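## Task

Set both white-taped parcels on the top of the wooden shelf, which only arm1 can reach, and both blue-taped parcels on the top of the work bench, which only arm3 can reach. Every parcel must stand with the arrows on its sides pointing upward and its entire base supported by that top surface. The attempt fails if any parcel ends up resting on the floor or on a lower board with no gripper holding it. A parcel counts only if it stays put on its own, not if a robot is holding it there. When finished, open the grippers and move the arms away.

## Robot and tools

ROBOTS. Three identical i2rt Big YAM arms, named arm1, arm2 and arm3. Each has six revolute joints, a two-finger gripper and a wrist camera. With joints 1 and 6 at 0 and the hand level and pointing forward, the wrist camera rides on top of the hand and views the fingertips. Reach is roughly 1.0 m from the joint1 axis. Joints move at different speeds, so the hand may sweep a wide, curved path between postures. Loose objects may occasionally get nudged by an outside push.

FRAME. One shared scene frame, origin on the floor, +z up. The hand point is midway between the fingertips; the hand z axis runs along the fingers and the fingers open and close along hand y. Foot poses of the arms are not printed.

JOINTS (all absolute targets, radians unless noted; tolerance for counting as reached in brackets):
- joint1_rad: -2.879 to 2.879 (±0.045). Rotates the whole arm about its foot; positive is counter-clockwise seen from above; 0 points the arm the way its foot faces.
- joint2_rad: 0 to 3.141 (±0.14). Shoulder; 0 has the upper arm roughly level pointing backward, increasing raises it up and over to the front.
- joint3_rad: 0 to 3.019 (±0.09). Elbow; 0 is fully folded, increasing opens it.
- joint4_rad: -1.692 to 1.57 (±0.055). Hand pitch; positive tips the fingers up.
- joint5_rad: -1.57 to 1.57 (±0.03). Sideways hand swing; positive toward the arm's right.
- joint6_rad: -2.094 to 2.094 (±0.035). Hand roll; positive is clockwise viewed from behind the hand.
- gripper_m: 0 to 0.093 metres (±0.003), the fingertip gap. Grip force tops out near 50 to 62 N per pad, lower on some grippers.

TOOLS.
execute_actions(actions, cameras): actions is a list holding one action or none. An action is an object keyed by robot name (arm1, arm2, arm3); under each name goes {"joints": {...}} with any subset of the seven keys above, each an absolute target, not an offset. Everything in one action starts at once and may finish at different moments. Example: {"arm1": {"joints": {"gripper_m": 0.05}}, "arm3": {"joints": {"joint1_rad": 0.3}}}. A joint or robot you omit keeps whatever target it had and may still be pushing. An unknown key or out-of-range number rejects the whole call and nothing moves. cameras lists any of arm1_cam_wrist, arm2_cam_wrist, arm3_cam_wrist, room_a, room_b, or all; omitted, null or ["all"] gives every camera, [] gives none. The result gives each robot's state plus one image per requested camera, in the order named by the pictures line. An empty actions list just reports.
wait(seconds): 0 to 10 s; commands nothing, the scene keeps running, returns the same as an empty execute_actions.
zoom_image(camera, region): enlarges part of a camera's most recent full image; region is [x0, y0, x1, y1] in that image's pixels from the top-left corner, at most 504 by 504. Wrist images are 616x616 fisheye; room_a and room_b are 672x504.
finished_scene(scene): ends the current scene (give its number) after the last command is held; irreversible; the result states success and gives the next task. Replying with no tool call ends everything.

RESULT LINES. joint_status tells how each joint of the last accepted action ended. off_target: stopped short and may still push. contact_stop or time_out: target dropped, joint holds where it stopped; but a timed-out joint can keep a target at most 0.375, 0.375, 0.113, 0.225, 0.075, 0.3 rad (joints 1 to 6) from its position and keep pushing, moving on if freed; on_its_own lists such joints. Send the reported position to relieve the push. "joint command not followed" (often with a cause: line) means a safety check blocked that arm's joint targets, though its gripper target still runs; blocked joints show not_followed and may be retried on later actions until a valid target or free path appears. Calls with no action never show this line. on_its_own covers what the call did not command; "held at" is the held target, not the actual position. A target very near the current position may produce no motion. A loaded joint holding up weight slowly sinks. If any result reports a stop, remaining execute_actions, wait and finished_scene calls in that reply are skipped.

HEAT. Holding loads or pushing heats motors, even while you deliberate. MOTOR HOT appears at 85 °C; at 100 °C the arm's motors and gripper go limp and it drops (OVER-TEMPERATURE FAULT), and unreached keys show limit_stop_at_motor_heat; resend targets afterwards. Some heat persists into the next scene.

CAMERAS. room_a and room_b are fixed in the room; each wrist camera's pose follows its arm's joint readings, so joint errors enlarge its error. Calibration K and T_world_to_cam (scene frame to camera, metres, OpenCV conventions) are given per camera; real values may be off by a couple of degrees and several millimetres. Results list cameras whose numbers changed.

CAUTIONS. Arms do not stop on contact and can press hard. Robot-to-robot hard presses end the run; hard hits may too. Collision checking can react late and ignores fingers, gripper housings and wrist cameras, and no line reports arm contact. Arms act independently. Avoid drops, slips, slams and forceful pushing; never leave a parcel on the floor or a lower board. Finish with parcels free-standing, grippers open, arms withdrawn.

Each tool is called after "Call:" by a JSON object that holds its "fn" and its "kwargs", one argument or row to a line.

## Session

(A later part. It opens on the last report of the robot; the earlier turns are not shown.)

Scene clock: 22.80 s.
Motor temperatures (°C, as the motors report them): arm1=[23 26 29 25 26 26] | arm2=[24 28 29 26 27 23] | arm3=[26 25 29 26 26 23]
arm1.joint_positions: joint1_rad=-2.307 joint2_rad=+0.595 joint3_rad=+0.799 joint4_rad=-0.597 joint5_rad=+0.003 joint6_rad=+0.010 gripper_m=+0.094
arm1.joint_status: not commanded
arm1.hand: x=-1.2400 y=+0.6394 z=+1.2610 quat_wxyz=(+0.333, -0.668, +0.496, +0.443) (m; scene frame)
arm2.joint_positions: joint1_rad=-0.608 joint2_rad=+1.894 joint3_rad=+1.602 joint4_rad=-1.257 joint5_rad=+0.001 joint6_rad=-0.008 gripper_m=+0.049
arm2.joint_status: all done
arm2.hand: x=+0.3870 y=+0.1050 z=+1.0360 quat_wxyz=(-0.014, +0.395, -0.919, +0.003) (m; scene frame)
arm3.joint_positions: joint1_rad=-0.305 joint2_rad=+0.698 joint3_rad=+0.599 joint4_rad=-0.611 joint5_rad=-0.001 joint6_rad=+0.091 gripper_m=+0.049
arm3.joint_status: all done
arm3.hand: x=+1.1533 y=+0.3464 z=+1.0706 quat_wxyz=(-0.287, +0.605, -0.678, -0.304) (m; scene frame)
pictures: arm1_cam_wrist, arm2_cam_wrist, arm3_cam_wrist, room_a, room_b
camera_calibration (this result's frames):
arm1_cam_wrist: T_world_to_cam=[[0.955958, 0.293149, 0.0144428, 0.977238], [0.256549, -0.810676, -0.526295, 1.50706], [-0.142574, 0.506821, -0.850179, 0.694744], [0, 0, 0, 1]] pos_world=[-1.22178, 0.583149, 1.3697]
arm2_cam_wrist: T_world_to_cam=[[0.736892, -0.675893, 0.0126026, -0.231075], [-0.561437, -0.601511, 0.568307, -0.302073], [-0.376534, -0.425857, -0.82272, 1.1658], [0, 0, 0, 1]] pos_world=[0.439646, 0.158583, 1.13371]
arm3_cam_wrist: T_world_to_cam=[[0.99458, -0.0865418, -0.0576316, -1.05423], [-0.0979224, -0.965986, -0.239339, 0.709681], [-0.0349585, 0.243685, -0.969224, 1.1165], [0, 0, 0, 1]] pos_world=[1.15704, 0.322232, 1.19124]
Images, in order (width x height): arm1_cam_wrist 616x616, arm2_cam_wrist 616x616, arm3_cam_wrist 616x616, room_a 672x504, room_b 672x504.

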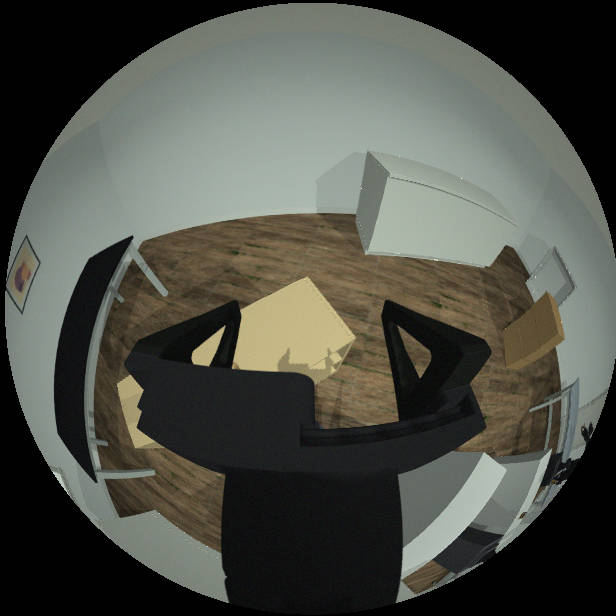

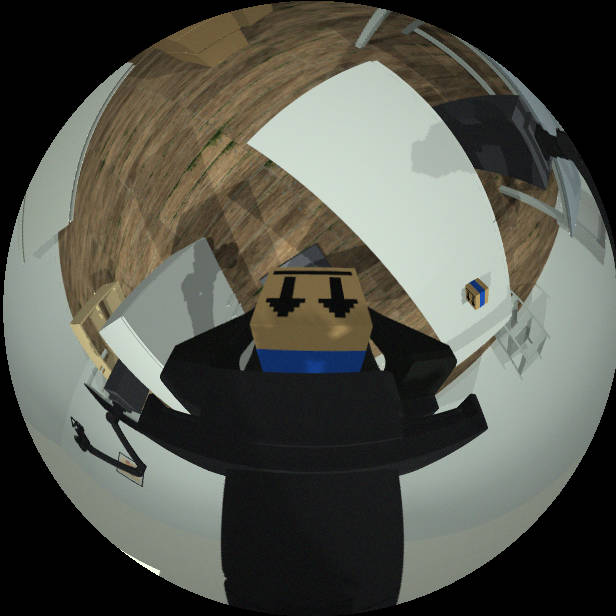

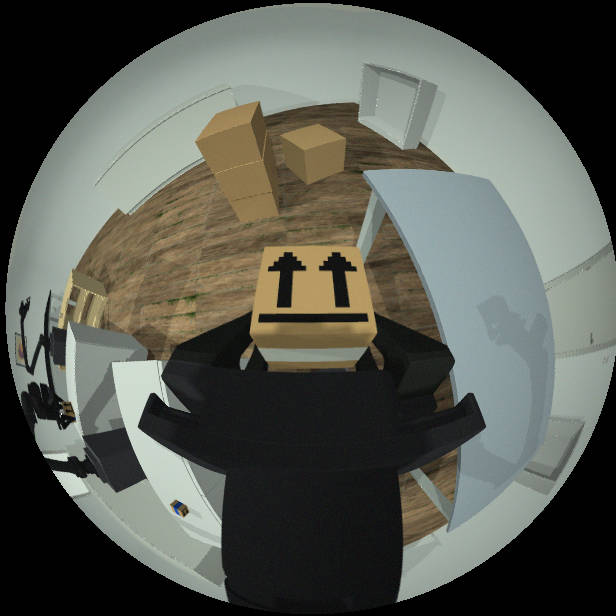

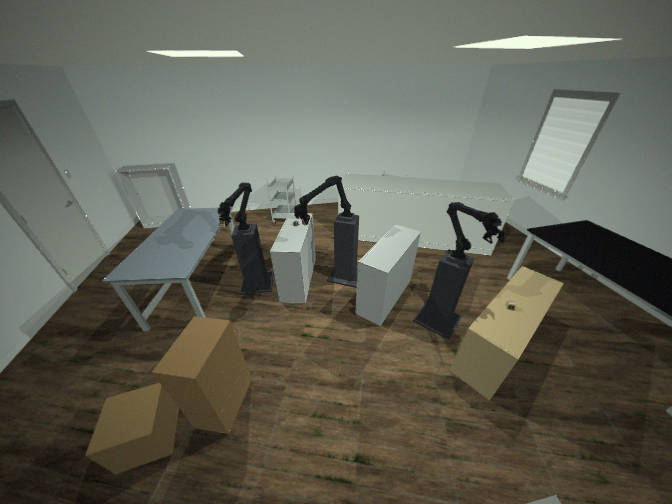

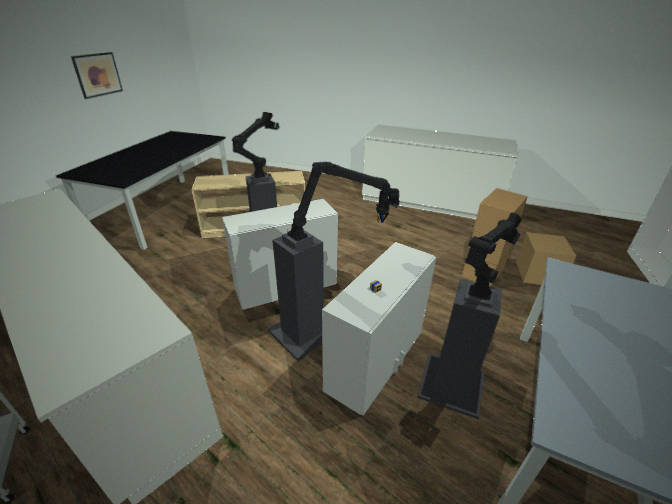

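Call:
{"fn": "execute_actions", "kwargs": {
  "actions": [
    {"arm2":{"joints":{"joint1_rad":-0.8,"joint2_rad":2.35,"joint3_rad":2.06,"joint4_rad":-1.2}}}
  ],
  "cameras": []
}}

Call:
{"fn": "execute_actions", "kwargs": {
  "actions": [
    {"arm2":{"joints":{"joint2_rad":2.48,"joint4_rad":-1.11}}}
  ],
  "cameras": ["arm2_cam_wrist","room_b"]
}}

Call:
{"fn": "zoom_image", "kwargs": {
  "camera": "room_b",
  "region": [350, 220, 450, 300]
}}

Scene clock: 24.60 s.
Motor temperatures (°C, as the motors report them): arm1=[23 26 29 25 26 26] | arm2=[24 28 29 26 27 23] | arm3=[26 24 30 26 26 23]
arm1.joint_positions: joint1_rad=-2.307 joint2_rad=+0.595 joint3_rad=+0.799 joint4_rad=-0.597 joint5_rad=+0.003 joint6_rad=+0.010 gripper_m=+0.094
arm1.joint_status: not commanded
arm1.hand: x=-1.2400 y=+0.6394 z=+1.2610 quat_wxyz=(+0.333, -0.668, +0.496, +0.443) (m; scene frame)
arm2.joint_positions: joint1_rad=-0.804 joint2_rad=+2.364 joint3_rad=+2.007 joint4_rad=-1.207 joint5_rad=+0.000 joint6_rad=-0.006 gripper_m=+0.049
arm2.joint_status: all done
arm2.hand: x=+0.5611 y=+0.0866 z=+0.8940 quat_wxyz=(-0.007, +0.302, -0.953, +0.006) (m; scene frame)
arm3.joint_positions: joint1_rad=-0.305 joint2_rad=+0.698 joint3_rad=+0.599 joint4_rad=-0.611 joint5_rad=-0.001 joint6_rad=+0.091 gripper_m=+0.049
arm3.joint_status: not commanded
arm3.hand: x=+1.1533 y=+0.3464 z=+1.0706 quat_wxyz=(-0.287, +0.605, -0.678, -0.304) (m; scene frame)
pictures: none
No camera images: the call's "cameras" was empty. Leave "cameras" out to get every camera's image.

Scene clock: 25.63 s.
Motor temperatures (°C, as the motors report them): arm1=[23 26 29 25 26 26] | arm2=[24 28 29 26 27 23] | arm3=[26 24 30 26 26 23]
arm1.joint_positions: joint1_rad=-2.307 joint2_rad=+0.595 joint3_rad=+0.799 joint4_rad=-0.597 joint5_rad=+0.003 joint6_rad=+0.010 gripper_m=+0.094
arm1.joint_status: not commanded
arm1.hand: x=-1.2400 y=+0.6394 z=+1.2610 quat_wxyz=(+0.333, -0.668, +0.496, +0.443) (m; scene frame)
arm2.joint_positions: joint1_rad=-0.804 joint2_rad=+2.488 joint3_rad=+2.022 joint4_rad=-1.123 joint5_rad=+0.000 joint6_rad=-0.006 gripper_m=+0.049
arm2.joint_status: all done
arm2.hand: x=+0.5633 y=+0.0867 z=+0.8149 quat_wxyz=(+0.005, +0.302, -0.953, +0.009) (m; scene frame)
arm3.joint_positions: joint1_rad=-0.305 joint2_rad=+0.698 joint3_rad=+0.599 joint4_rad=-0.611 joint5_rad=-0.001 joint6_rad=+0.091 gripper_m=+0.049
arm3.joint_status: not commanded
arm3.hand: x=+1.1533 y=+0.3464 z=+1.0706 quat_wxyz=(-0.287, +0.605, -0.678, -0.304) (m; scene frame)
pictures: arm2_cam_wrist, room_b
camera_calibration (this result's frames):
arm2_cam_wrist: T_world_to_cam=[[0.589762, -0.807503, 0.0109213, -0.274911], [-0.650086, -0.466682, 0.599664, -0.0757555], [-0.479133, -0.360759, -0.800178, 1.07628], [0, 0, 0, 1]] pos_world=[0.628567, 0.130933, 0.909647]
Images, in order (width x height): arm2_cam_wrist 616x616, room_b 672x504.

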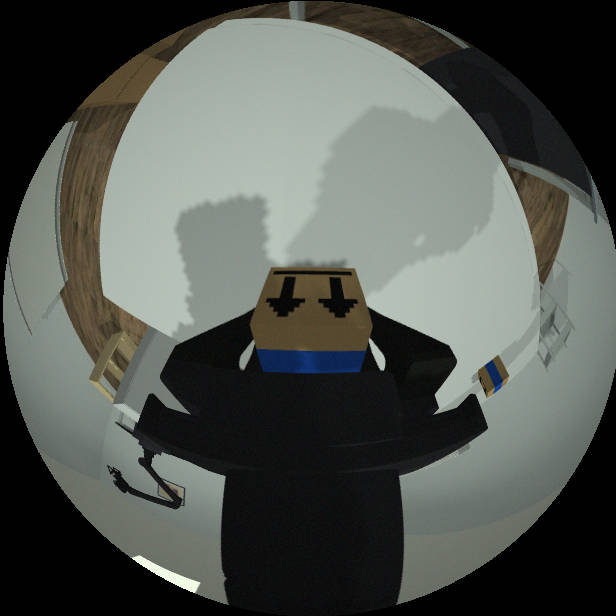

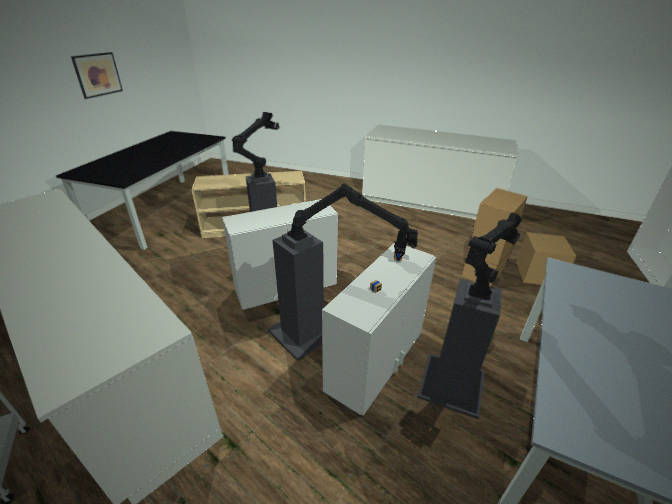

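Region (350, 220, 450, 300) of room_b's 672x504 image, scaled by 5.040, with more detail than that image has; it fills the top 403 rows of this view, and the rest is white.

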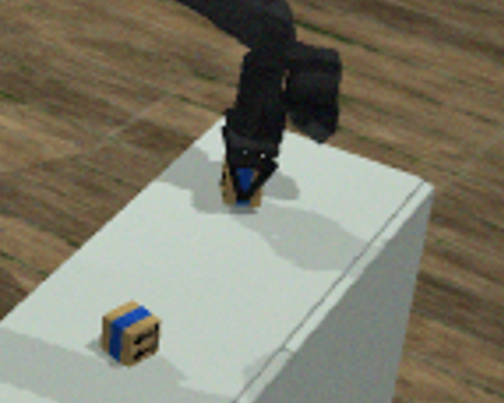

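Call:
{"fn": "execute_actions", "kwargs": {
  "actions": [
    {"arm2":{"joints":{"joint2_rad":2.495}}}
  ],
  "cameras": []
}}

Call:
{"fn": "execute_actions", "kwargs": {
  "actions": [
    {"arm2":{"joints":{"gripper_m":0.093}}}
  ],
  "cameras": []
}}

Call:
{"fn": "execute_actions", "kwargs": {
  "actions": [
    {"arm2":{"joints":{"joint2_rad":2.2}}}
  ],
  "cameras": []
}}

Call:
{"fn": "execute_actions", "kwargs": {
  "actions": [
    {"arm2":{"joints":{"joint1_rad":-1.1,"joint2_rad":0.6,"joint3_rad":0.7,"joint4_rad":-0.8}},"arm3":{"joints":{"joint1_rad":1.49}}}
  ],
  "cameras": []
}}

Call:
{"fn": "execute_actions", "kwargs": {
  "actions": [
    {"arm3":{"joints":{"joint2_rad":1.77,"joint3_rad":0.69,"joint4_rad":0.76}}}
  ],
  "cameras": []
}}

Call:
{"fn": "execute_actions", "kwargs": {
  "actions": [
    {"arm3":{"joints":{"joint2_rad":2.04,"joint3_rad":0.71,"joint4_rad":1.01}}}
  ],
  "cameras": ["arm2_cam_wrist","arm3_cam_wrist","room_b"]
}}

Call:
{"fn": "zoom_image", "kwargs": {
  "camera": "room_b",
  "region": [350, 220, 450, 300]
}}

Scene clock: 27.53 s.
Motor temperatures (°C, as the motors report them): arm1=[23 26 29 25 26 26] | arm2=[24 29 30 26 27 23] | arm3=[26 24 30 26 26 23]
arm1.joint_positions: joint1_rad=-2.307 joint2_rad=+0.595 joint3_rad=+0.799 joint4_rad=-0.597 joint5_rad=+0.003 joint6_rad=+0.010 gripper_m=+0.094
arm1.joint_status: not commanded
arm1.hand: x=-1.2400 y=+0.6394 z=+1.2610 quat_wxyz=(+0.333, -0.668, +0.496, +0.443) (m; scene frame)
arm2.joint_positions: joint1_rad=-0.804 joint2_rad=+2.488 joint3_rad=+2.022 joint4_rad=-1.123 joint5_rad=+0.000 joint6_rad=-0.006 gripper_m=+0.049
arm2.joint_status: all done
arm2.hand: x=+0.5633 y=+0.0867 z=+0.8149 quat_wxyz=(+0.005, +0.302, -0.953, +0.009) (m; scene frame)
arm3.joint_positions: joint1_rad=-0.305 joint2_rad=+0.698 joint3_rad=+0.599 joint4_rad=-0.611 joint5_rad=-0.001 joint6_rad=+0.091 gripper_m=+0.049
arm3.joint_status: not commanded
arm3.hand: x=+1.1533 y=+0.3464 z=+1.0706 quat_wxyz=(-0.287, +0.605, -0.678, -0.304) (m; scene frame)
pictures: none
No camera images: the call's "cameras" was empty. Leave "cameras" out to get every camera's image.

Scene clock: 28.17 s.
Motor temperatures (°C, as the motors report them): arm1=[23 26 29 25 26 26] | arm2=[24 29 30 26 27 23] | arm3=[26 24 30 26 26 23]
arm1.joint_positions: joint1_rad=-2.307 joint2_rad=+0.595 joint3_rad=+0.799 joint4_rad=-0.597 joint5_rad=+0.003 joint6_rad=+0.010 gripper_m=+0.094
arm1.joint_status: not commanded
arm1.hand: x=-1.2400 y=+0.6394 z=+1.2610 quat_wxyz=(+0.333, -0.668, +0.496, +0.443) (m; scene frame)
arm2.joint_positions: joint1_rad=-0.804 joint2_rad=+2.488 joint3_rad=+2.022 joint4_rad=-1.123 joint5_rad=+0.000 joint6_rad=-0.006 gripper_m=+0.093
arm2.joint_status: all done
arm2.hand: x=+0.5633 y=+0.0867 z=+0.8149 quat_wxyz=(+0.005, +0.302, -0.953, +0.009) (m; scene frame)
arm3.joint_positions: joint1_rad=-0.305 joint2_rad=+0.698 joint3_rad=+0.599 joint4_rad=-0.611 joint5_rad=-0.001 joint6_rad=+0.091 gripper_m=+0.049
arm3.joint_status: not commanded
arm3.hand: x=+1.1533 y=+0.3464 z=+1.0706 quat_wxyz=(-0.287, +0.605, -0.678, -0.304) (m; scene frame)
pictures: none
No camera images: the call's "cameras" was empty. Leave "cameras" out to get every camera's image.

Scene clock: 29.70 s.
Motor temperatures (°C, as the motors report them): arm1=[23 26 29 25 26 26] | arm2=[24 29 30 26 27 23] | arm3=[26 24 30 26 26 23]
arm1.joint_positions: joint1_rad=-2.307 joint2_rad=+0.595 joint3_rad=+0.799 joint4_rad=-0.597 joint5_rad=+0.003 joint6_rad=+0.010 gripper_m=+0.094
arm1.joint_status: not commanded
arm1.hand: x=-1.2400 y=+0.6394 z=+1.2610 quat_wxyz=(+0.333, -0.668, +0.496, +0.443) (m; scene frame)
arm2.joint_positions: joint1_rad=-0.804 joint2_rad=+2.193 joint3_rad=+2.045 joint4_rad=-1.120 joint5_rad=+0.000 joint6_rad=-0.006 gripper_m=+0.093
arm2.joint_status: all done
arm2.hand: x=+0.6005 y=+0.1165 z=+1.0334 quat_wxyz=(-0.148, +0.300, -0.942, -0.038) (m; scene frame)
arm3.joint_positions: joint1_rad=-0.305 joint2_rad=+0.698 joint3_rad=+0.599 joint4_rad=-0.611 joint5_rad=-0.001 joint6_rad=+0.091 gripper_m=+0.049
arm3.joint_status: not commanded
arm3.hand: x=+1.1533 y=+0.3464 z=+1.0706 quat_wxyz=(-0.287, +0.605, -0.678, -0.304) (m; scene frame)
pictures: none
No camera images: the call's "cameras" was empty. Leave "cameras" out to get every camera's image.

Scene clock: 31.63 s.
Motor temperatures (°C, as the motors report them): arm1=[23 26 29 25 26 26] | arm2=[24 29 30 27 27 23] | arm3=[26 24 30 26 26 23]
arm1.joint_positions: joint1_rad=-2.307 joint2_rad=+0.595 joint3_rad=+0.799 joint4_rad=-0.597 joint5_rad=+0.003 joint6_rad=+0.010 gripper_m=+0.094
arm1.joint_status: not commanded
arm1.hand: x=-1.2400 y=+0.6394 z=+1.2610 quat_wxyz=(+0.333, -0.668, +0.496, +0.443) (m; scene frame)
arm2.joint_positions: joint1_rad=-1.096 joint2_rad=+0.595 joint3_rad=+0.709 joint4_rad=-0.811 joint5_rad=+0.002 joint6_rad=-0.004 gripper_m=+0.093
arm2.joint_status: all done
arm2.hand: x=+0.2828 y=-0.2120 z=+1.2097 quat_wxyz=(-0.422, +0.147, -0.893, -0.060) (m; scene frame)
arm3.joint_positions: joint1_rad=+1.485 joint2_rad=+0.698 joint3_rad=+0.599 joint4_rad=-0.611 joint5_rad=+0.000 joint6_rad=+0.092 gripper_m=+0.049
arm3.joint_status: all done
arm3.hand: x=+0.8092 y=-0.0612 z=+1.0678 quat_wxyz=(+0.059, +0.909, +0.047, -0.410) (m; scene frame)
pictures: none
No camera images: the call's "cameras" was empty. Leave "cameras" out to get every camera's image.

Scene clock: 33.37 s.
Motor temperatures (°C, as the motors report them): arm1=[23 26 29 25 26 26] | arm2=[24 28 30 27 27 23] | arm3=[26 24 30 26 26 23]
arm1.joint_positions: joint1_rad=-2.307 joint2_rad=+0.595 joint3_rad=+0.799 joint4_rad=-0.597 joint5_rad=+0.003 joint6_rad=+0.010 gripper_m=+0.094
arm1.joint_status: not commanded
arm1.hand: x=-1.2400 y=+0.6394 z=+1.2610 quat_wxyz=(+0.333, -0.668, +0.496, +0.443) (m; scene frame)
arm2.joint_positions: joint1_rad=-1.096 joint2_rad=+0.595 joint3_rad=+0.709 joint4_rad=-0.811 joint5_rad=+0.002 joint6_rad=-0.004 gripper_m=+0.093
arm2.joint_status: not commanded
arm2.hand: x=+0.2828 y=-0.2120 z=+1.2097 quat_wxyz=(-0.422, +0.147, -0.893, -0.060) (m; scene frame)
arm3.joint_positions: joint1_rad=+1.485 joint2_rad=+1.769 joint3_rad=+0.663 joint4_rad=+0.738 joint5_rad=+0.000 joint6_rad=+0.092 gripper_m=+0.049
arm3.joint_status: all done
arm3.hand: x=+0.5923 y=-0.1039 z=+0.8976 quat_wxyz=(+0.080, +0.825, +0.043, -0.558) (m; scene frame)
pictures: none
No camera images: the call's "cameras" was empty. Leave "cameras" out to get every camera's image.

Scene clock: 34.53 s.
Motor temperatures (°C, as the motors report them): arm1=[23 26 30 25 26 26] | arm2=[24 28 30 27 27 23] | arm3=[26 24 30 26 26 23]
arm1.joint_positions: joint1_rad=-2.307 joint2_rad=+0.595 joint3_rad=+0.799 joint4_rad=-0.597 joint5_rad=+0.003 joint6_rad=+0.010 gripper_m=+0.094
arm1.joint_status: not commanded
arm1.hand: x=-1.2400 y=+0.6394 z=+1.2610 quat_wxyz=(+0.333, -0.668, +0.496, +0.443) (m; scene frame)
arm2.joint_positions: joint1_rad=-1.096 joint2_rad=+0.595 joint3_rad=+0.709 joint4_rad=-0.811 joint5_rad=+0.002 joint6_rad=-0.004 gripper_m=+0.093
arm2.joint_status: not commanded
arm2.hand: x=+0.2828 y=-0.2120 z=+1.2097 quat_wxyz=(-0.422, +0.147, -0.893, -0.060) (m; scene frame)
arm3.joint_positions: joint1_rad=+1.485 joint2_rad=+2.050 joint3_rad=+0.697 joint4_rad=+0.989 joint5_rad=+0.000 joint6_rad=+0.092 gripper_m=+0.049
arm3.joint_status: all done
arm3.hand: x=+0.5877 y=-0.1048 z=+0.8133 quat_wxyz=(+0.081, +0.824, +0.043, -0.559) (m; scene frame)
pictures: arm2_cam_wrist, arm3_cam_wrist, room_b
camera_calibration (this result's frames):
arm2_cam_wrist: T_world_to_cam=[[0.324883, -0.945362, 0.0272182, -0.329077], [-0.913442, -0.321112, -0.25002, 0.499004], [0.2451, 0.0563651, -0.967858, 1.23648], [0, 0, 0, 1]] pos_world=[0.259663, -0.220555, 1.33045]
arm3_cam_wrist: T_world_to_cam=[[-0.155291, 0.98463, -0.0799289, 0.260598], [0.832797, 0.086965, -0.546705, -0.0297471], [-0.531351, -0.151463, -0.833502, 1.09725], [0, 0, 0, 1]] pos_world=[0.648265, -0.0878139, 0.919123]
Images, in order (width x height): arm2_cam_wrist 616x616, arm3_cam_wrist 616x616, room_b 672x504.

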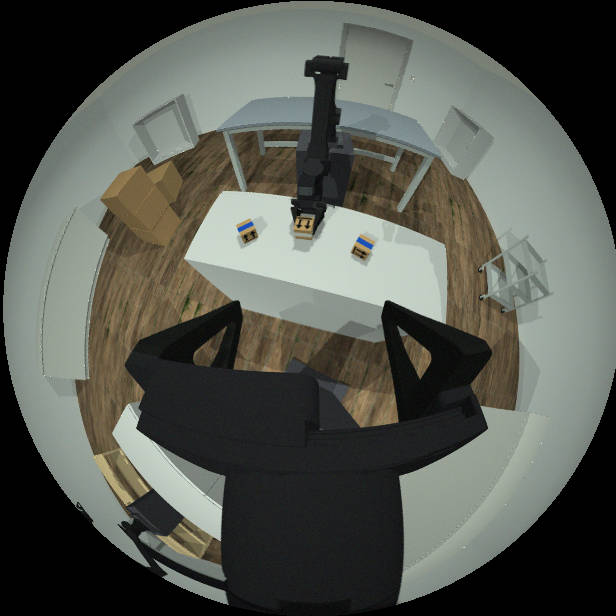

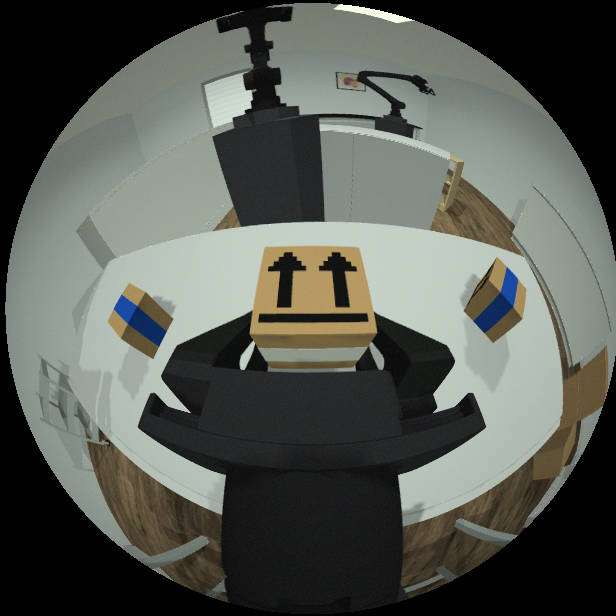

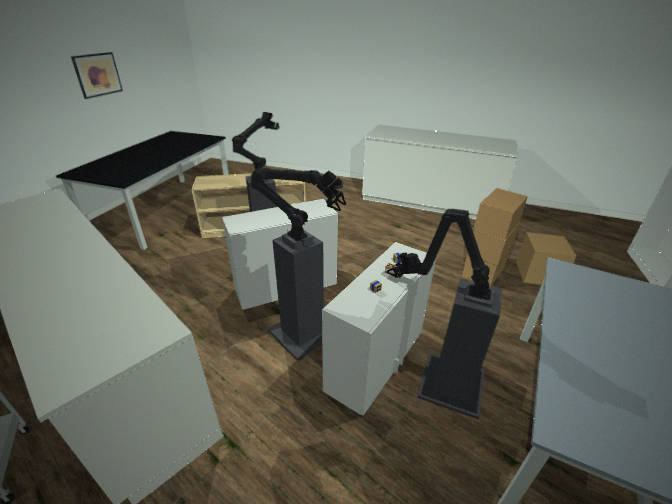

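Region (350, 220, 450, 300) of room_b's 672x504 image, scaled by 5.040, with more detail than that image has; it fills the top 403 rows of this view, and the rest is white.

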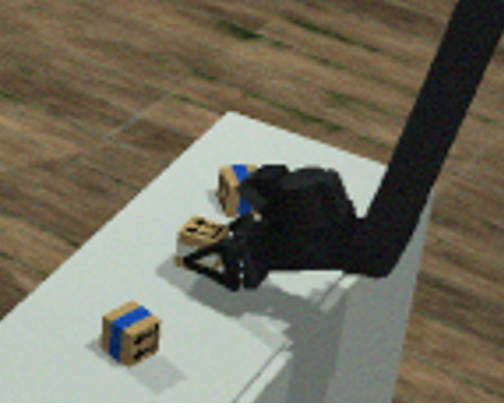

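Call:
{"fn": "execute_actions", "kwargs": {
  "actions": [
    {"arm3":{"joints":{"joint2_rad":2.085,"joint4_rad":1.055,"joint6_rad":0}}}
  ],
  "cameras": []
}}

Call:
{"fn": "execute_actions", "kwargs": {
  "actions": [
    {"arm3":{"joints":{"gripper_m":0.093}}}
  ],
  "cameras": []
}}

Call:
{"fn": "execute_actions", "kwargs": {
  "actions": [
    {"arm3":{"joints":{"joint2_rad":1.4,"joint3_rad":1.0,"joint4_rad":0.6}}}
  ],
  "cameras": []
}}

Call:
{"fn": "execute_actions", "kwargs": {
  "actions": [
    {"arm3":{"joints":{"joint1_rad":1.15,"joint2_rad":1.97,"joint3_rad":1.62,"joint4_rad":-1.19,"joint6_rad":-0.76}}}
  ],
  "cameras": ["arm2_cam_wrist","arm3_cam_wrist"]
}}

Scene clock: 36.40 s.
Motor temperatures (°C, as the motors report them): arm1=[23 26 30 25 26 26] | arm2=[24 28 30 27 27 23] | arm3=[26 24 30 26 26 23]
arm1.joint_positions: joint1_rad=-2.307 joint2_rad=+0.595 joint3_rad=+0.799 joint4_rad=-0.597 joint5_rad=+0.003 joint6_rad=+0.010 gripper_m=+0.094
arm1.joint_status: not commanded
arm1.hand: x=-1.2400 y=+0.6394 z=+1.2610 quat_wxyz=(+0.333, -0.668, +0.496, +0.443) (m; scene frame)
arm2.joint_positions: joint1_rad=-1.096 joint2_rad=+0.595 joint3_rad=+0.709 joint4_rad=-0.811 joint5_rad=+0.002 joint6_rad=-0.004 gripper_m=+0.093
arm2.joint_status: not commanded
arm2.hand: x=+0.2828 y=-0.2120 z=+1.2097 quat_wxyz=(-0.422, +0.147, -0.893, -0.060) (m; scene frame)
arm3.joint_positions: joint1_rad=+1.485 joint2_rad=+2.074 joint3_rad=+0.697 joint4_rad=+1.033 joint5_rad=+0.000 joint6_rad=+0.010 gripper_m=+0.049
arm3.joint_status: all done
arm3.hand: x=+0.5878 y=-0.1047 z=+0.8103 quat_wxyz=(+0.059, +0.816, +0.076, -0.570) (m; scene frame)
pictures: none
No camera images: the call's "cameras" was empty. Leave "cameras" out to get every camera's image.

Scene clock: 37.03 s.
Motor temperatures (°C, as the motors report them): arm1=[23 26 30 25 26 26] | arm2=[24 28 30 27 27 23] | arm3=[26 24 29 26 26 23]
arm1.joint_positions: joint1_rad=-2.307 joint2_rad=+0.595 joint3_rad=+0.799 joint4_rad=-0.597 joint5_rad=+0.003 joint6_rad=+0.010 gripper_m=+0.094
arm1.joint_status: not commanded
arm1.hand: x=-1.2400 y=+0.6394 z=+1.2610 quat_wxyz=(+0.333, -0.668, +0.496, +0.443) (m; scene frame)
arm2.joint_positions: joint1_rad=-1.096 joint2_rad=+0.595 joint3_rad=+0.709 joint4_rad=-0.811 joint5_rad=+0.002 joint6_rad=-0.004 gripper_m=+0.093
arm2.joint_status: not commanded
arm2.hand: x=+0.2828 y=-0.2120 z=+1.2097 quat_wxyz=(-0.422, +0.147, -0.893, -0.060) (m; scene frame)
arm3.joint_positions: joint1_rad=+1.485 joint2_rad=+2.074 joint3_rad=+0.697 joint4_rad=+1.036 joint5_rad=+0.000 joint6_rad=+0.010 gripper_m=+0.093
arm3.joint_status: all done
arm3.hand: x=+0.5875 y=-0.1048 z=+0.8110 quat_wxyz=(+0.059, +0.815, +0.076, -0.571) (m; scene frame)
pictures: none
No camera images: the call's "cameras" was empty. Leave "cameras" out to get every camera's image.

Scene clock: 38.57 s.
Motor temperatures (°C, as the motors report them): arm1=[23 26 30 25 26 26] | arm2=[24 28 30 27 27 23] | arm3=[26 24 29 26 26 23]
arm1.joint_positions: joint1_rad=-2.307 joint2_rad=+0.595 joint3_rad=+0.799 joint4_rad=-0.597 joint5_rad=+0.003 joint6_rad=+0.010 gripper_m=+0.094
arm1.joint_status: not commanded
arm1.hand: x=-1.2400 y=+0.6394 z=+1.2610 quat_wxyz=(+0.333, -0.668, +0.496, +0.443) (m; scene frame)
arm2.joint_positions: joint1_rad=-1.096 joint2_rad=+0.595 joint3_rad=+0.709 joint4_rad=-0.811 joint5_rad=+0.002 joint6_rad=-0.004 gripper_m=+0.093
arm2.joint_status: not commanded
arm2.hand: x=+0.2828 y=-0.2120 z=+1.2097 quat_wxyz=(-0.422, +0.147, -0.893, -0.060) (m; scene frame)
arm3.joint_positions: joint1_rad=+1.485 joint2_rad=+1.395 joint3_rad=+0.990 joint4_rad=+0.609 joint5_rad=+0.000 joint6_rad=+0.010 gripper_m=+0.093
arm3.joint_status: all done
arm3.hand: x=+0.5406 y=-0.1143 z=+1.2529 quat_wxyz=(+0.079, +0.631, +0.059, -0.769) (m; scene frame)
pictures: none
No camera images: the call's "cameras" was empty. Leave "cameras" out to get every camera's image.

Scene clock: 40.63 s.
Motor temperatures (°C, as the motors report them): arm1=[23 26 30 25 26 26] | arm2=[24 27 30 27 27 23] | arm3=[26 25 30 26 26 23]
arm1.joint_positions: joint1_rad=-2.307 joint2_rad=+0.595 joint3_rad=+0.799 joint4_rad=-0.597 joint5_rad=+0.003 joint6_rad=+0.010 gripper_m=+0.094
arm1.joint_status: not commanded
arm1.hand: x=-1.2400 y=+0.6394 z=+1.2610 quat_wxyz=(+0.333, -0.668, +0.496, +0.443) (m; scene frame)
arm2.joint_positions: joint1_rad=-1.096 joint2_rad=+0.595 joint3_rad=+0.709 joint4_rad=-0.811 joint5_rad=+0.002 joint6_rad=-0.004 gripper_m=+0.093
arm2.joint_status: not commanded
arm2.hand: x=+0.2828 y=-0.2120 z=+1.2097 quat_wxyz=(-0.422, +0.147, -0.893, -0.060) (m; scene frame)
arm3.joint_positions: joint1_rad=+1.147 joint2_rad=+1.981 joint3_rad=+1.581 joint4_rad=-1.180 joint5_rad=+0.000 joint6_rad=-0.750 gripper_m=+0.093
arm3.joint_status: all done
arm3.hand: x=+0.5670 y=+0.0885 z=+0.8952 quat_wxyz=(+0.002, +0.954, +0.299, +0.007) (m; scene frame)
pictures: arm2_cam_wrist, arm3_cam_wrist
camera_calibration (this result's frames):
arm2_cam_wrist: T_world_to_cam=[[0.324883, -0.945362, 0.0272182, -0.329077], [-0.913442, -0.321112, -0.25002, 0.499004], [0.2451, 0.0563651, -0.967858, 1.23648], [0, 0, 0, 1]] pos_world=[0.259663, -0.220555, 1.33045]
arm3_cam_wrist: T_world_to_cam=[[-0.572971, 0.819574, -0.00134763, 0.254758], [0.661379, 0.463345, 0.589821, -0.938063], [0.484027, 0.337059, -0.807533, 0.541533], [0, 0, 0, 1]] pos_world=[0.504267, 0.0433252, 0.990938]
Images, in order (width x height): arm2_cam_wrist 616x616, arm3_cam_wrist 616x616.

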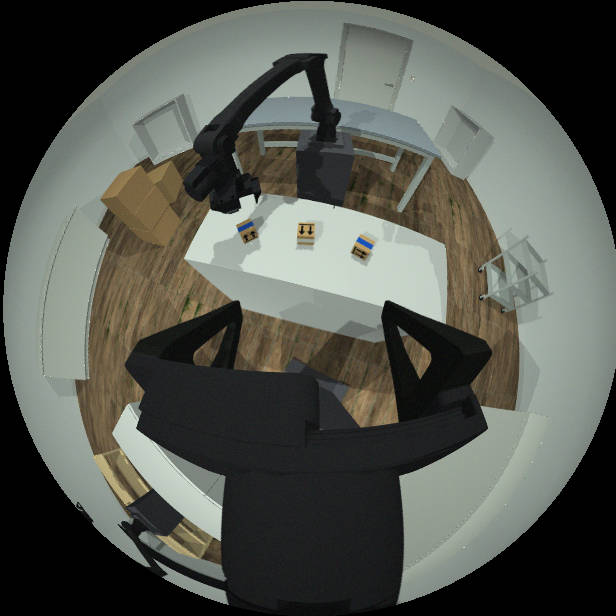

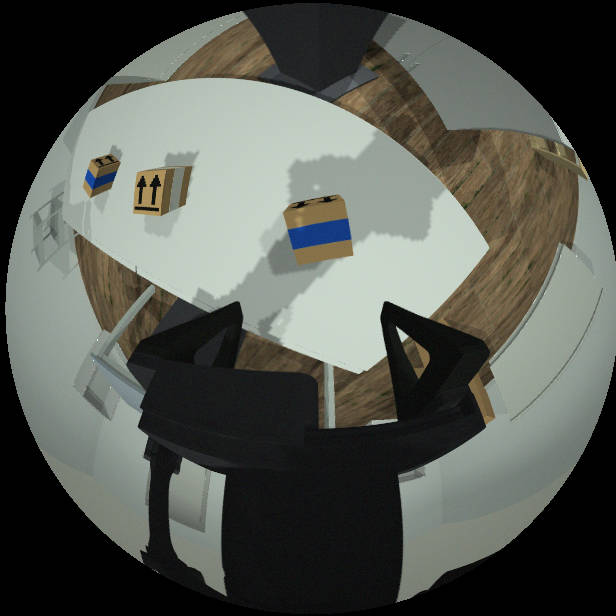

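Call:
{"fn": "execute_actions", "kwargs": {
  "actions": [
    {"arm3":{"joints":{"joint1_rad":1.185,"joint2_rad":2.03,"joint3_rad":1.67,"joint6_rad":-0.88}}}
  ],
  "cameras": []
}}

Call:
{"fn": "execute_actions", "kwargs": {
  "actions": [
    {"arm3":{"joints":{"joint2_rad":2.15,"joint4_rad":-1.04}}}
  ],
  "cameras": ["arm3_cam_wrist"]
}}

Scene clock: 42.03 s.
Motor temperatures (°C, as the motors report them): arm1=[23 26 30 25 26 26] | arm2=[24 27 30 27 27 23] | arm3=[26 25 31 26 26 23]
arm1.joint_positions: joint1_rad=-2.307 joint2_rad=+0.595 joint3_rad=+0.799 joint4_rad=-0.597 joint5_rad=+0.003 joint6_rad=+0.010 gripper_m=+0.094
arm1.joint_status: not commanded
arm1.hand: x=-1.2400 y=+0.6394 z=+1.2610 quat_wxyz=(+0.333, -0.668, +0.496, +0.443) (m; scene frame)
arm2.joint_positions: joint1_rad=-1.096 joint2_rad=+0.595 joint3_rad=+0.709 joint4_rad=-0.811 joint5_rad=+0.002 joint6_rad=-0.004 gripper_m=+0.093
arm2.joint_status: not commanded
arm2.hand: x=+0.2828 y=-0.2120 z=+1.2097 quat_wxyz=(-0.422, +0.147, -0.893, -0.060) (m; scene frame)
arm3.joint_positions: joint1_rad=+1.184 joint2_rad=+2.010 joint3_rad=+1.638 joint4_rad=-1.183 joint5_rad=+0.000 joint6_rad=-0.869 gripper_m=+0.093
arm3.joint_status: all done
arm3.hand: x=+0.5450 y=+0.0695 z=+0.8982 quat_wxyz=(-0.003, +0.928, +0.372, -0.004) (m; scene frame)
pictures: none
No camera images: the call's "cameras" was empty. Leave "cameras" out to get every camera's image.

Scene clock: 43.13 s.
Motor temperatures (°C, as the motors report them): arm1=[23 26 30 25 26 26] | arm2=[24 27 30 27 27 23] | arm3=[26 25 31 26 26 23]
arm1.joint_positions: joint1_rad=-2.307 joint2_rad=+0.595 joint3_rad=+0.799 joint4_rad=-0.597 joint5_rad=+0.003 joint6_rad=+0.010 gripper_m=+0.094
arm1.joint_status: not commanded
arm1.hand: x=-1.2400 y=+0.6394 z=+1.2610 quat_wxyz=(+0.333, -0.668, +0.496, +0.443) (m; scene frame)
arm2.joint_positions: joint1_rad=-1.096 joint2_rad=+0.595 joint3_rad=+0.709 joint4_rad=-0.811 joint5_rad=+0.002 joint6_rad=-0.004 gripper_m=+0.093
arm2.joint_status: not commanded
arm2.hand: x=+0.2828 y=-0.2120 z=+1.2097 quat_wxyz=(-0.422, +0.147, -0.893, -0.060) (m; scene frame)
arm3.joint_positions: joint1_rad=+1.184 joint2_rad=+2.157 joint3_rad=+1.645 joint4_rad=-1.051 joint5_rad=+0.000 joint6_rad=-0.870 gripper_m=+0.093
arm3.joint_status: all done
arm3.hand: x=+0.5272 y=+0.0716 z=+0.8137 quat_wxyz=(-0.001, +0.928, +0.373, +0.000) (m; scene frame)
pictures: arm3_cam_wrist
camera_calibration (this result's frames):
arm3_cam_wrist: T_world_to_cam=[[-0.693333, 0.720557, 0.0093315, 0.307477], [0.590494, 0.560666, 0.580492, -0.817883], [0.413046, 0.407984, -0.814213, 0.538516], [0, 0, 0, 1]] pos_world=[0.473707, 0.0172982, 0.910371]
Images, in order (width x height): arm3_cam_wrist 616x616.

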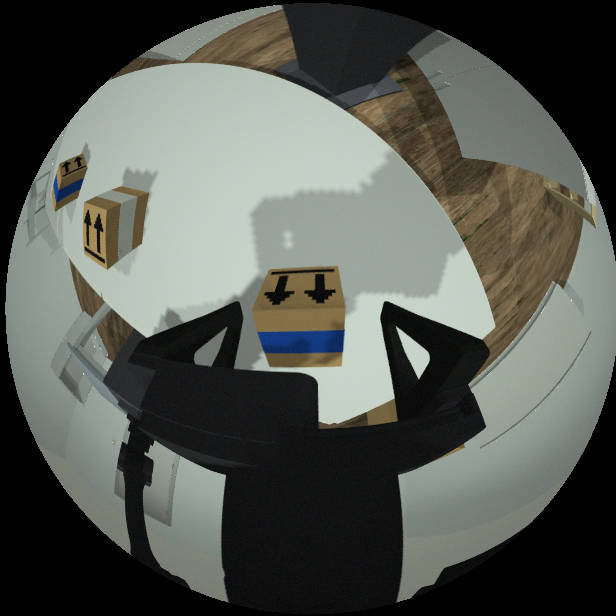

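Call:
{"fn": "zoom_image", "kwargs": {
  "camera": "arm3_cam_wrist",
  "region": [30, 140, 110, 220]
}}

Call:
{"fn": "execute_actions", "kwargs": {
  "actions": [
    {"arm3":{"joints":{"joint3_rad":1.6,"joint4_rad":-1.01}}}
  ],
  "cameras": ["arm3_cam_wrist"]
}}

Call:
{"fn": "execute_actions", "kwargs": {
  "actions": [
    {"arm3":{"joints":{"gripper_m":0.035}}}
  ],
  "cameras": []
}}

Call:
{"fn": "execute_actions", "kwargs": {
  "actions": [
    {"arm3":{"joints":{"joint2_rad":1.9}}}
  ],
  "cameras": []
}}

Call:
{"fn": "execute_actions", "kwargs": {
  "actions": [
    {"arm3":{"joints":{"joint1_rad":-1.4}}}
  ],
  "cameras": []
}}

Call:
{"fn": "execute_actions", "kwargs": {
  "actions": [
    {"arm3":{"joints":{"joint2_rad":2.15}},"arm2":{"joints":{"joint1_rad":-1.08,"joint2_rad":2.06,"joint3_rad":0.8,"joint4_rad":0.95}}}
  ],
  "cameras": ["arm2_cam_wrist","arm3_cam_wrist","room_b"]
}}

Region (30, 140, 110, 220) of arm3_cam_wrist's 616x616 image, scaled by 6.300, with more detail than that image has.

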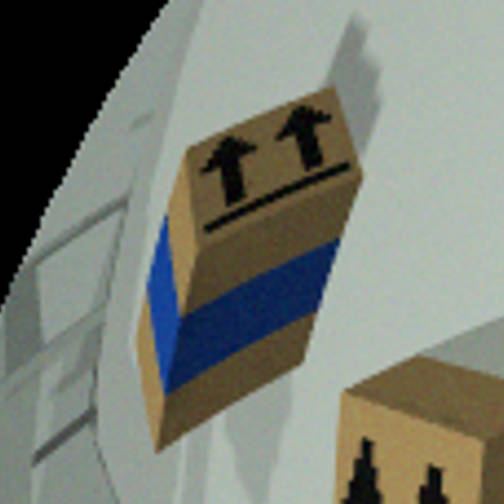

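Scene clock: 44.47 s.
Motor temperatures (°C, as the motors report them): arm1=[23 26 30 25 26 26] | arm2=[24 27 30 27 27 23] | arm3=[26 25 31 26 26 23]
arm1.joint_positions: joint1_rad=-2.307 joint2_rad=+0.595 joint3_rad=+0.799 joint4_rad=-0.597 joint5_rad=+0.003 joint6_rad=+0.010 gripper_m=+0.094
arm1.joint_status: not commanded
arm1.hand: x=-1.2400 y=+0.6394 z=+1.2610 quat_wxyz=(+0.333, -0.668, +0.496, +0.443) (m; scene frame)
arm2.joint_positions: joint1_rad=-1.096 joint2_rad=+0.595 joint3_rad=+0.709 joint4_rad=-0.811 joint5_rad=+0.002 joint6_rad=-0.004 gripper_m=+0.093
arm2.joint_status: not commanded
arm2.hand: x=+0.2828 y=-0.2120 z=+1.2097 quat_wxyz=(-0.422, +0.147, -0.893, -0.060) (m; scene frame)
arm3.joint_positions: joint1_rad=+1.184 joint2_rad=+2.151 joint3_rad=+1.597 joint4_rad=-1.020 joint5_rad=+0.000 joint6_rad=-0.870 gripper_m=+0.093
arm3.joint_status: all done
arm3.hand: x=+0.5397 y=+0.0703 z=+0.8016 quat_wxyz=(+0.001, +0.928, +0.373, +0.005) (m; scene frame)
pictures: arm3_cam_wrist
camera_calibration (this result's frames):
arm3_cam_wrist: T_world_to_cam=[[-0.69337, 0.720582, 0.000857061, 0.324067], [0.584092, 0.561336, 0.586292, -0.818782], [0.42199, 0.407018, -0.810099, 0.515941], [0, 0, 0, 1]] pos_world=[0.48522, 0.0160979, 0.897731]
Images, in order (width x height): arm3_cam_wrist 616x616.

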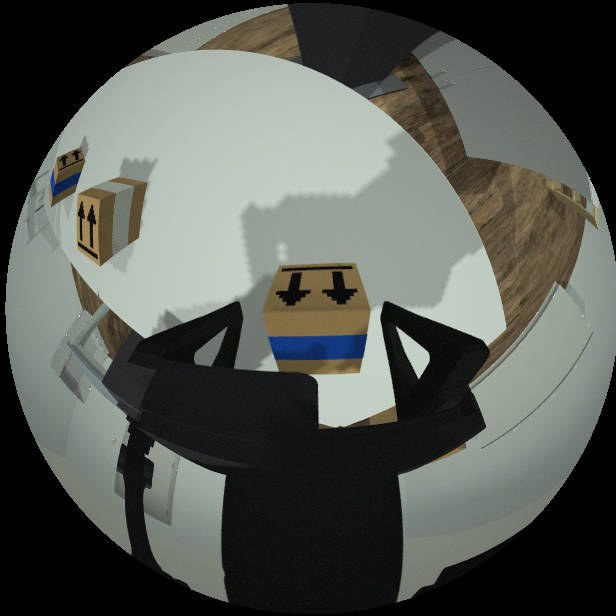

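Scene clock: 45.10 s.
Motor temperatures (°C, as the motors report them): arm1=[23 26 30 25 26 26] | arm2=[24 27 30 27 27 23] | arm3=[26 25 30 26 26 23]
arm1.joint_positions: joint1_rad=-2.307 joint2_rad=+0.595 joint3_rad=+0.799 joint4_rad=-0.597 joint5_rad=+0.003 joint6_rad=+0.010 gripper_m=+0.094
arm1.joint_status: not commanded
arm1.hand: x=-1.2400 y=+0.6394 z=+1.2610 quat_wxyz=(+0.333, -0.668, +0.496, +0.443) (m; scene frame)
arm2.joint_positions: joint1_rad=-1.096 joint2_rad=+0.595 joint3_rad=+0.709 joint4_rad=-0.811 joint5_rad=+0.002 joint6_rad=-0.004 gripper_m=+0.093
arm2.joint_status: not commanded
arm2.hand: x=+0.2828 y=-0.2120 z=+1.2097 quat_wxyz=(-0.422, +0.147, -0.893, -0.060) (m; scene frame)
arm3.joint_positions: joint1_rad=+1.184 joint2_rad=+2.151 joint3_rad=+1.597 joint4_rad=-1.020 joint5_rad=+0.000 joint6_rad=-0.870 gripper_m=+0.050
arm3.joint_status: gripper_m off_target (ended at +0.050, target +0.035)
arm3.hand: x=+0.5397 y=+0.0703 z=+0.8016 quat_wxyz=(+0.001, +0.928, +0.373, +0.005) (m; scene frame)
pictures: none
No camera images: the call's "cameras" was empty. Leave "cameras" out to get every camera's image.

Scene clock: 46.47 s.
Motor temperatures (°C, as the motors report them): arm1=[23 26 30 25 26 26] | arm2=[24 27 30 27 27 23] | arm3=[26 25 31 26 26 23]
arm1.joint_positions: joint1_rad=-2.307 joint2_rad=+0.595 joint3_rad=+0.799 joint4_rad=-0.597 joint5_rad=+0.003 joint6_rad=+0.010 gripper_m=+0.094
arm1.joint_status: not commanded
arm1.hand: x=-1.2400 y=+0.6394 z=+1.2610 quat_wxyz=(+0.333, -0.668, +0.496, +0.443) (m; scene frame)
arm2.joint_positions: joint1_rad=-1.096 joint2_rad=+0.595 joint3_rad=+0.709 joint4_rad=-0.811 joint5_rad=+0.002 joint6_rad=-0.004 gripper_m=+0.093
arm2.joint_status: not commanded
arm2.hand: x=+0.2828 y=-0.2120 z=+1.2097 quat_wxyz=(-0.422, +0.147, -0.893, -0.060) (m; scene frame)
arm3.joint_positions: joint1_rad=+1.184 joint2_rad=+1.898 joint3_rad=+1.585 joint4_rad=-1.020 joint5_rad=+0.000 joint6_rad=-0.870 gripper_m=+0.050
arm3.joint_status: all done
arm3.hand: x=+0.5198 y=+0.0721 z=+0.9490 quat_wxyz=(-0.055, +0.922, +0.370, -0.102) (m; scene frame)
pictures: none
No camera images: the call's "cameras" was empty. Leave "cameras" out to get every camera's image.

Scene clock: 48.90 s.
Motor temperatures (°C, as the motors report them): arm1=[23 26 30 25 26 26] | arm2=[24 27 30 27 27 23] | arm3=[26 26 31 26 26 23]
arm1.joint_positions: joint1_rad=-2.307 joint2_rad=+0.595 joint3_rad=+0.799 joint4_rad=-0.597 joint5_rad=+0.003 joint6_rad=+0.010 gripper_m=+0.094
arm1.joint_status: not commanded
arm1.hand: x=-1.2400 y=+0.6394 z=+1.2610 quat_wxyz=(+0.333, -0.668, +0.496, +0.443) (m; scene frame)
arm2.joint_positions: joint1_rad=-1.096 joint2_rad=+0.595 joint3_rad=+0.709 joint4_rad=-0.811 joint5_rad=+0.002 joint6_rad=-0.004 gripper_m=+0.093
arm2.joint_status: not commanded
arm2.hand: x=+0.2828 y=-0.2120 z=+1.2097 quat_wxyz=(-0.422, +0.147, -0.893, -0.060) (m; scene frame)
arm3.joint_positions: joint1_rad=-1.408 joint2_rad=+1.898 joint3_rad=+1.585 joint4_rad=-1.010 joint5_rad=+0.000 joint6_rad=-0.871 gripper_m=+0.050
arm3.joint_status: all done
arm3.hand: x=+1.7159 y=+0.2752 z=+0.9570 quat_wxyz=(-0.123, +0.606, -0.785, +0.027) (m; scene frame)
pictures: none
No camera images: the call's "cameras" was empty. Leave "cameras" out to get every camera's image.

Scene clock: 50.83 s.
Motor temperatures (°C, as the motors report them): arm1=[23 26 30 25 26 26] | arm2=[24 27 30 27 27 23] | arm3=[26 26 31 26 26 23]
arm1.joint_positions: joint1_rad=-2.307 joint2_rad=+0.595 joint3_rad=+0.799 joint4_rad=-0.597 joint5_rad=+0.003 joint6_rad=+0.010 gripper_m=+0.094
arm1.joint_status: not commanded
arm1.hand: x=-1.2400 y=+0.6394 z=+1.2610 quat_wxyz=(+0.333, -0.668, +0.496, +0.443) (m; scene frame)
arm2.joint_positions: joint1_rad=-1.094 joint2_rad=+2.054 joint3_rad=+0.771 joint4_rad=+0.926 joint5_rad=+0.002 joint6_rad=-0.004 gripper_m=+0.093
arm2.joint_status: all done
arm2.hand: x=+0.5545 y=-0.1262 z=+0.9096 quat_wxyz=(-0.567, +0.135, -0.808, -0.084) (m; scene frame)
arm3.joint_positions: joint1_rad=-1.408 joint2_rad=+2.158 joint3_rad=+1.587 joint4_rad=-1.013 joint5_rad=+0.002 joint6_rad=-0.871 gripper_m=+0.049
arm3.joint_status: all done
arm3.hand: x=+1.6943 y=+0.2646 z=+0.8020 quat_wxyz=(+0.004, +0.611, -0.792, +0.001) (m; scene frame)
pictures: arm2_cam_wrist, arm3_cam_wrist, room_b
camera_calibration (this result's frames):
arm2_cam_wrist: T_world_to_cam=[[0.320981, -0.946569, 0.0312795, -0.329717], [-0.77924, -0.282723, -0.559332, 0.911463], [0.53829, 0.155161, -0.828353, 0.597587], [0, 0, 0, 1]] pos_world=[0.494406, -0.147131, 1.01514]
arm3_cam_wrist: T_world_to_cam=[[0.968095, -0.250553, 0.00391606, -1.57593], [-0.205344, -0.784268, 0.585455, 0.0918565], [-0.143616, -0.56758, -0.810695, 1.16668], [0, 0, 0, 1]] pos_world=[1.71207, 0.339371, 0.898216]
Images, in order (width x height): arm2_cam_wrist 616x616, arm3_cam_wrist 616x616, room_b 672x504.

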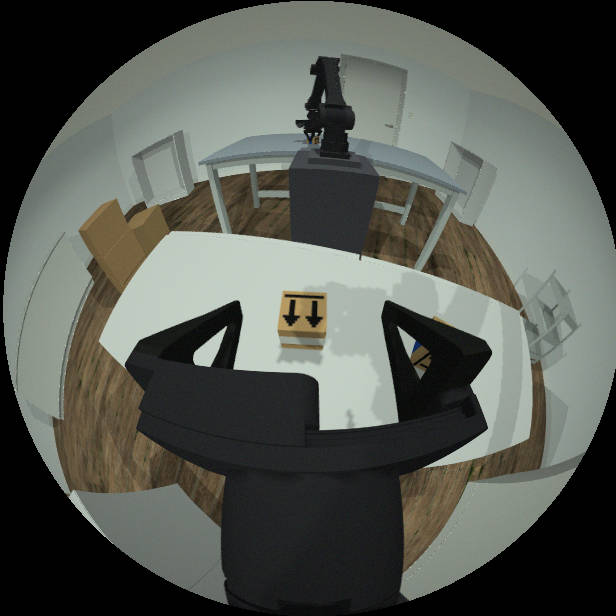

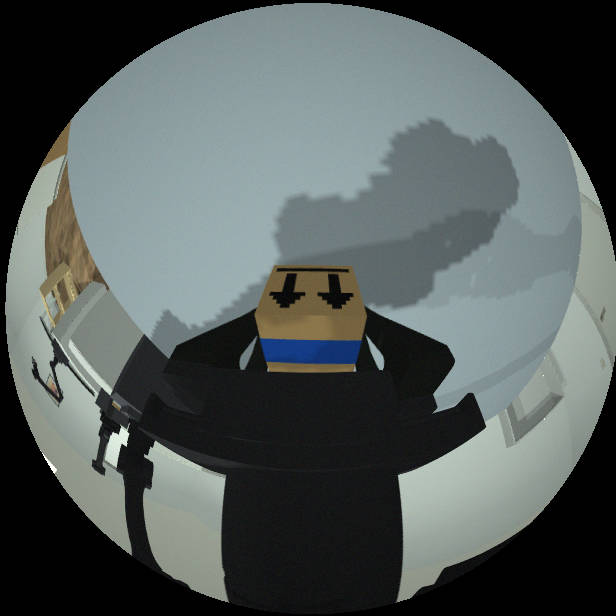

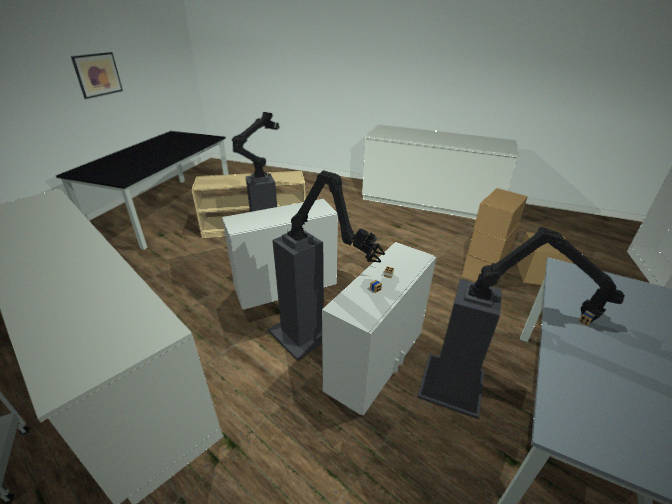

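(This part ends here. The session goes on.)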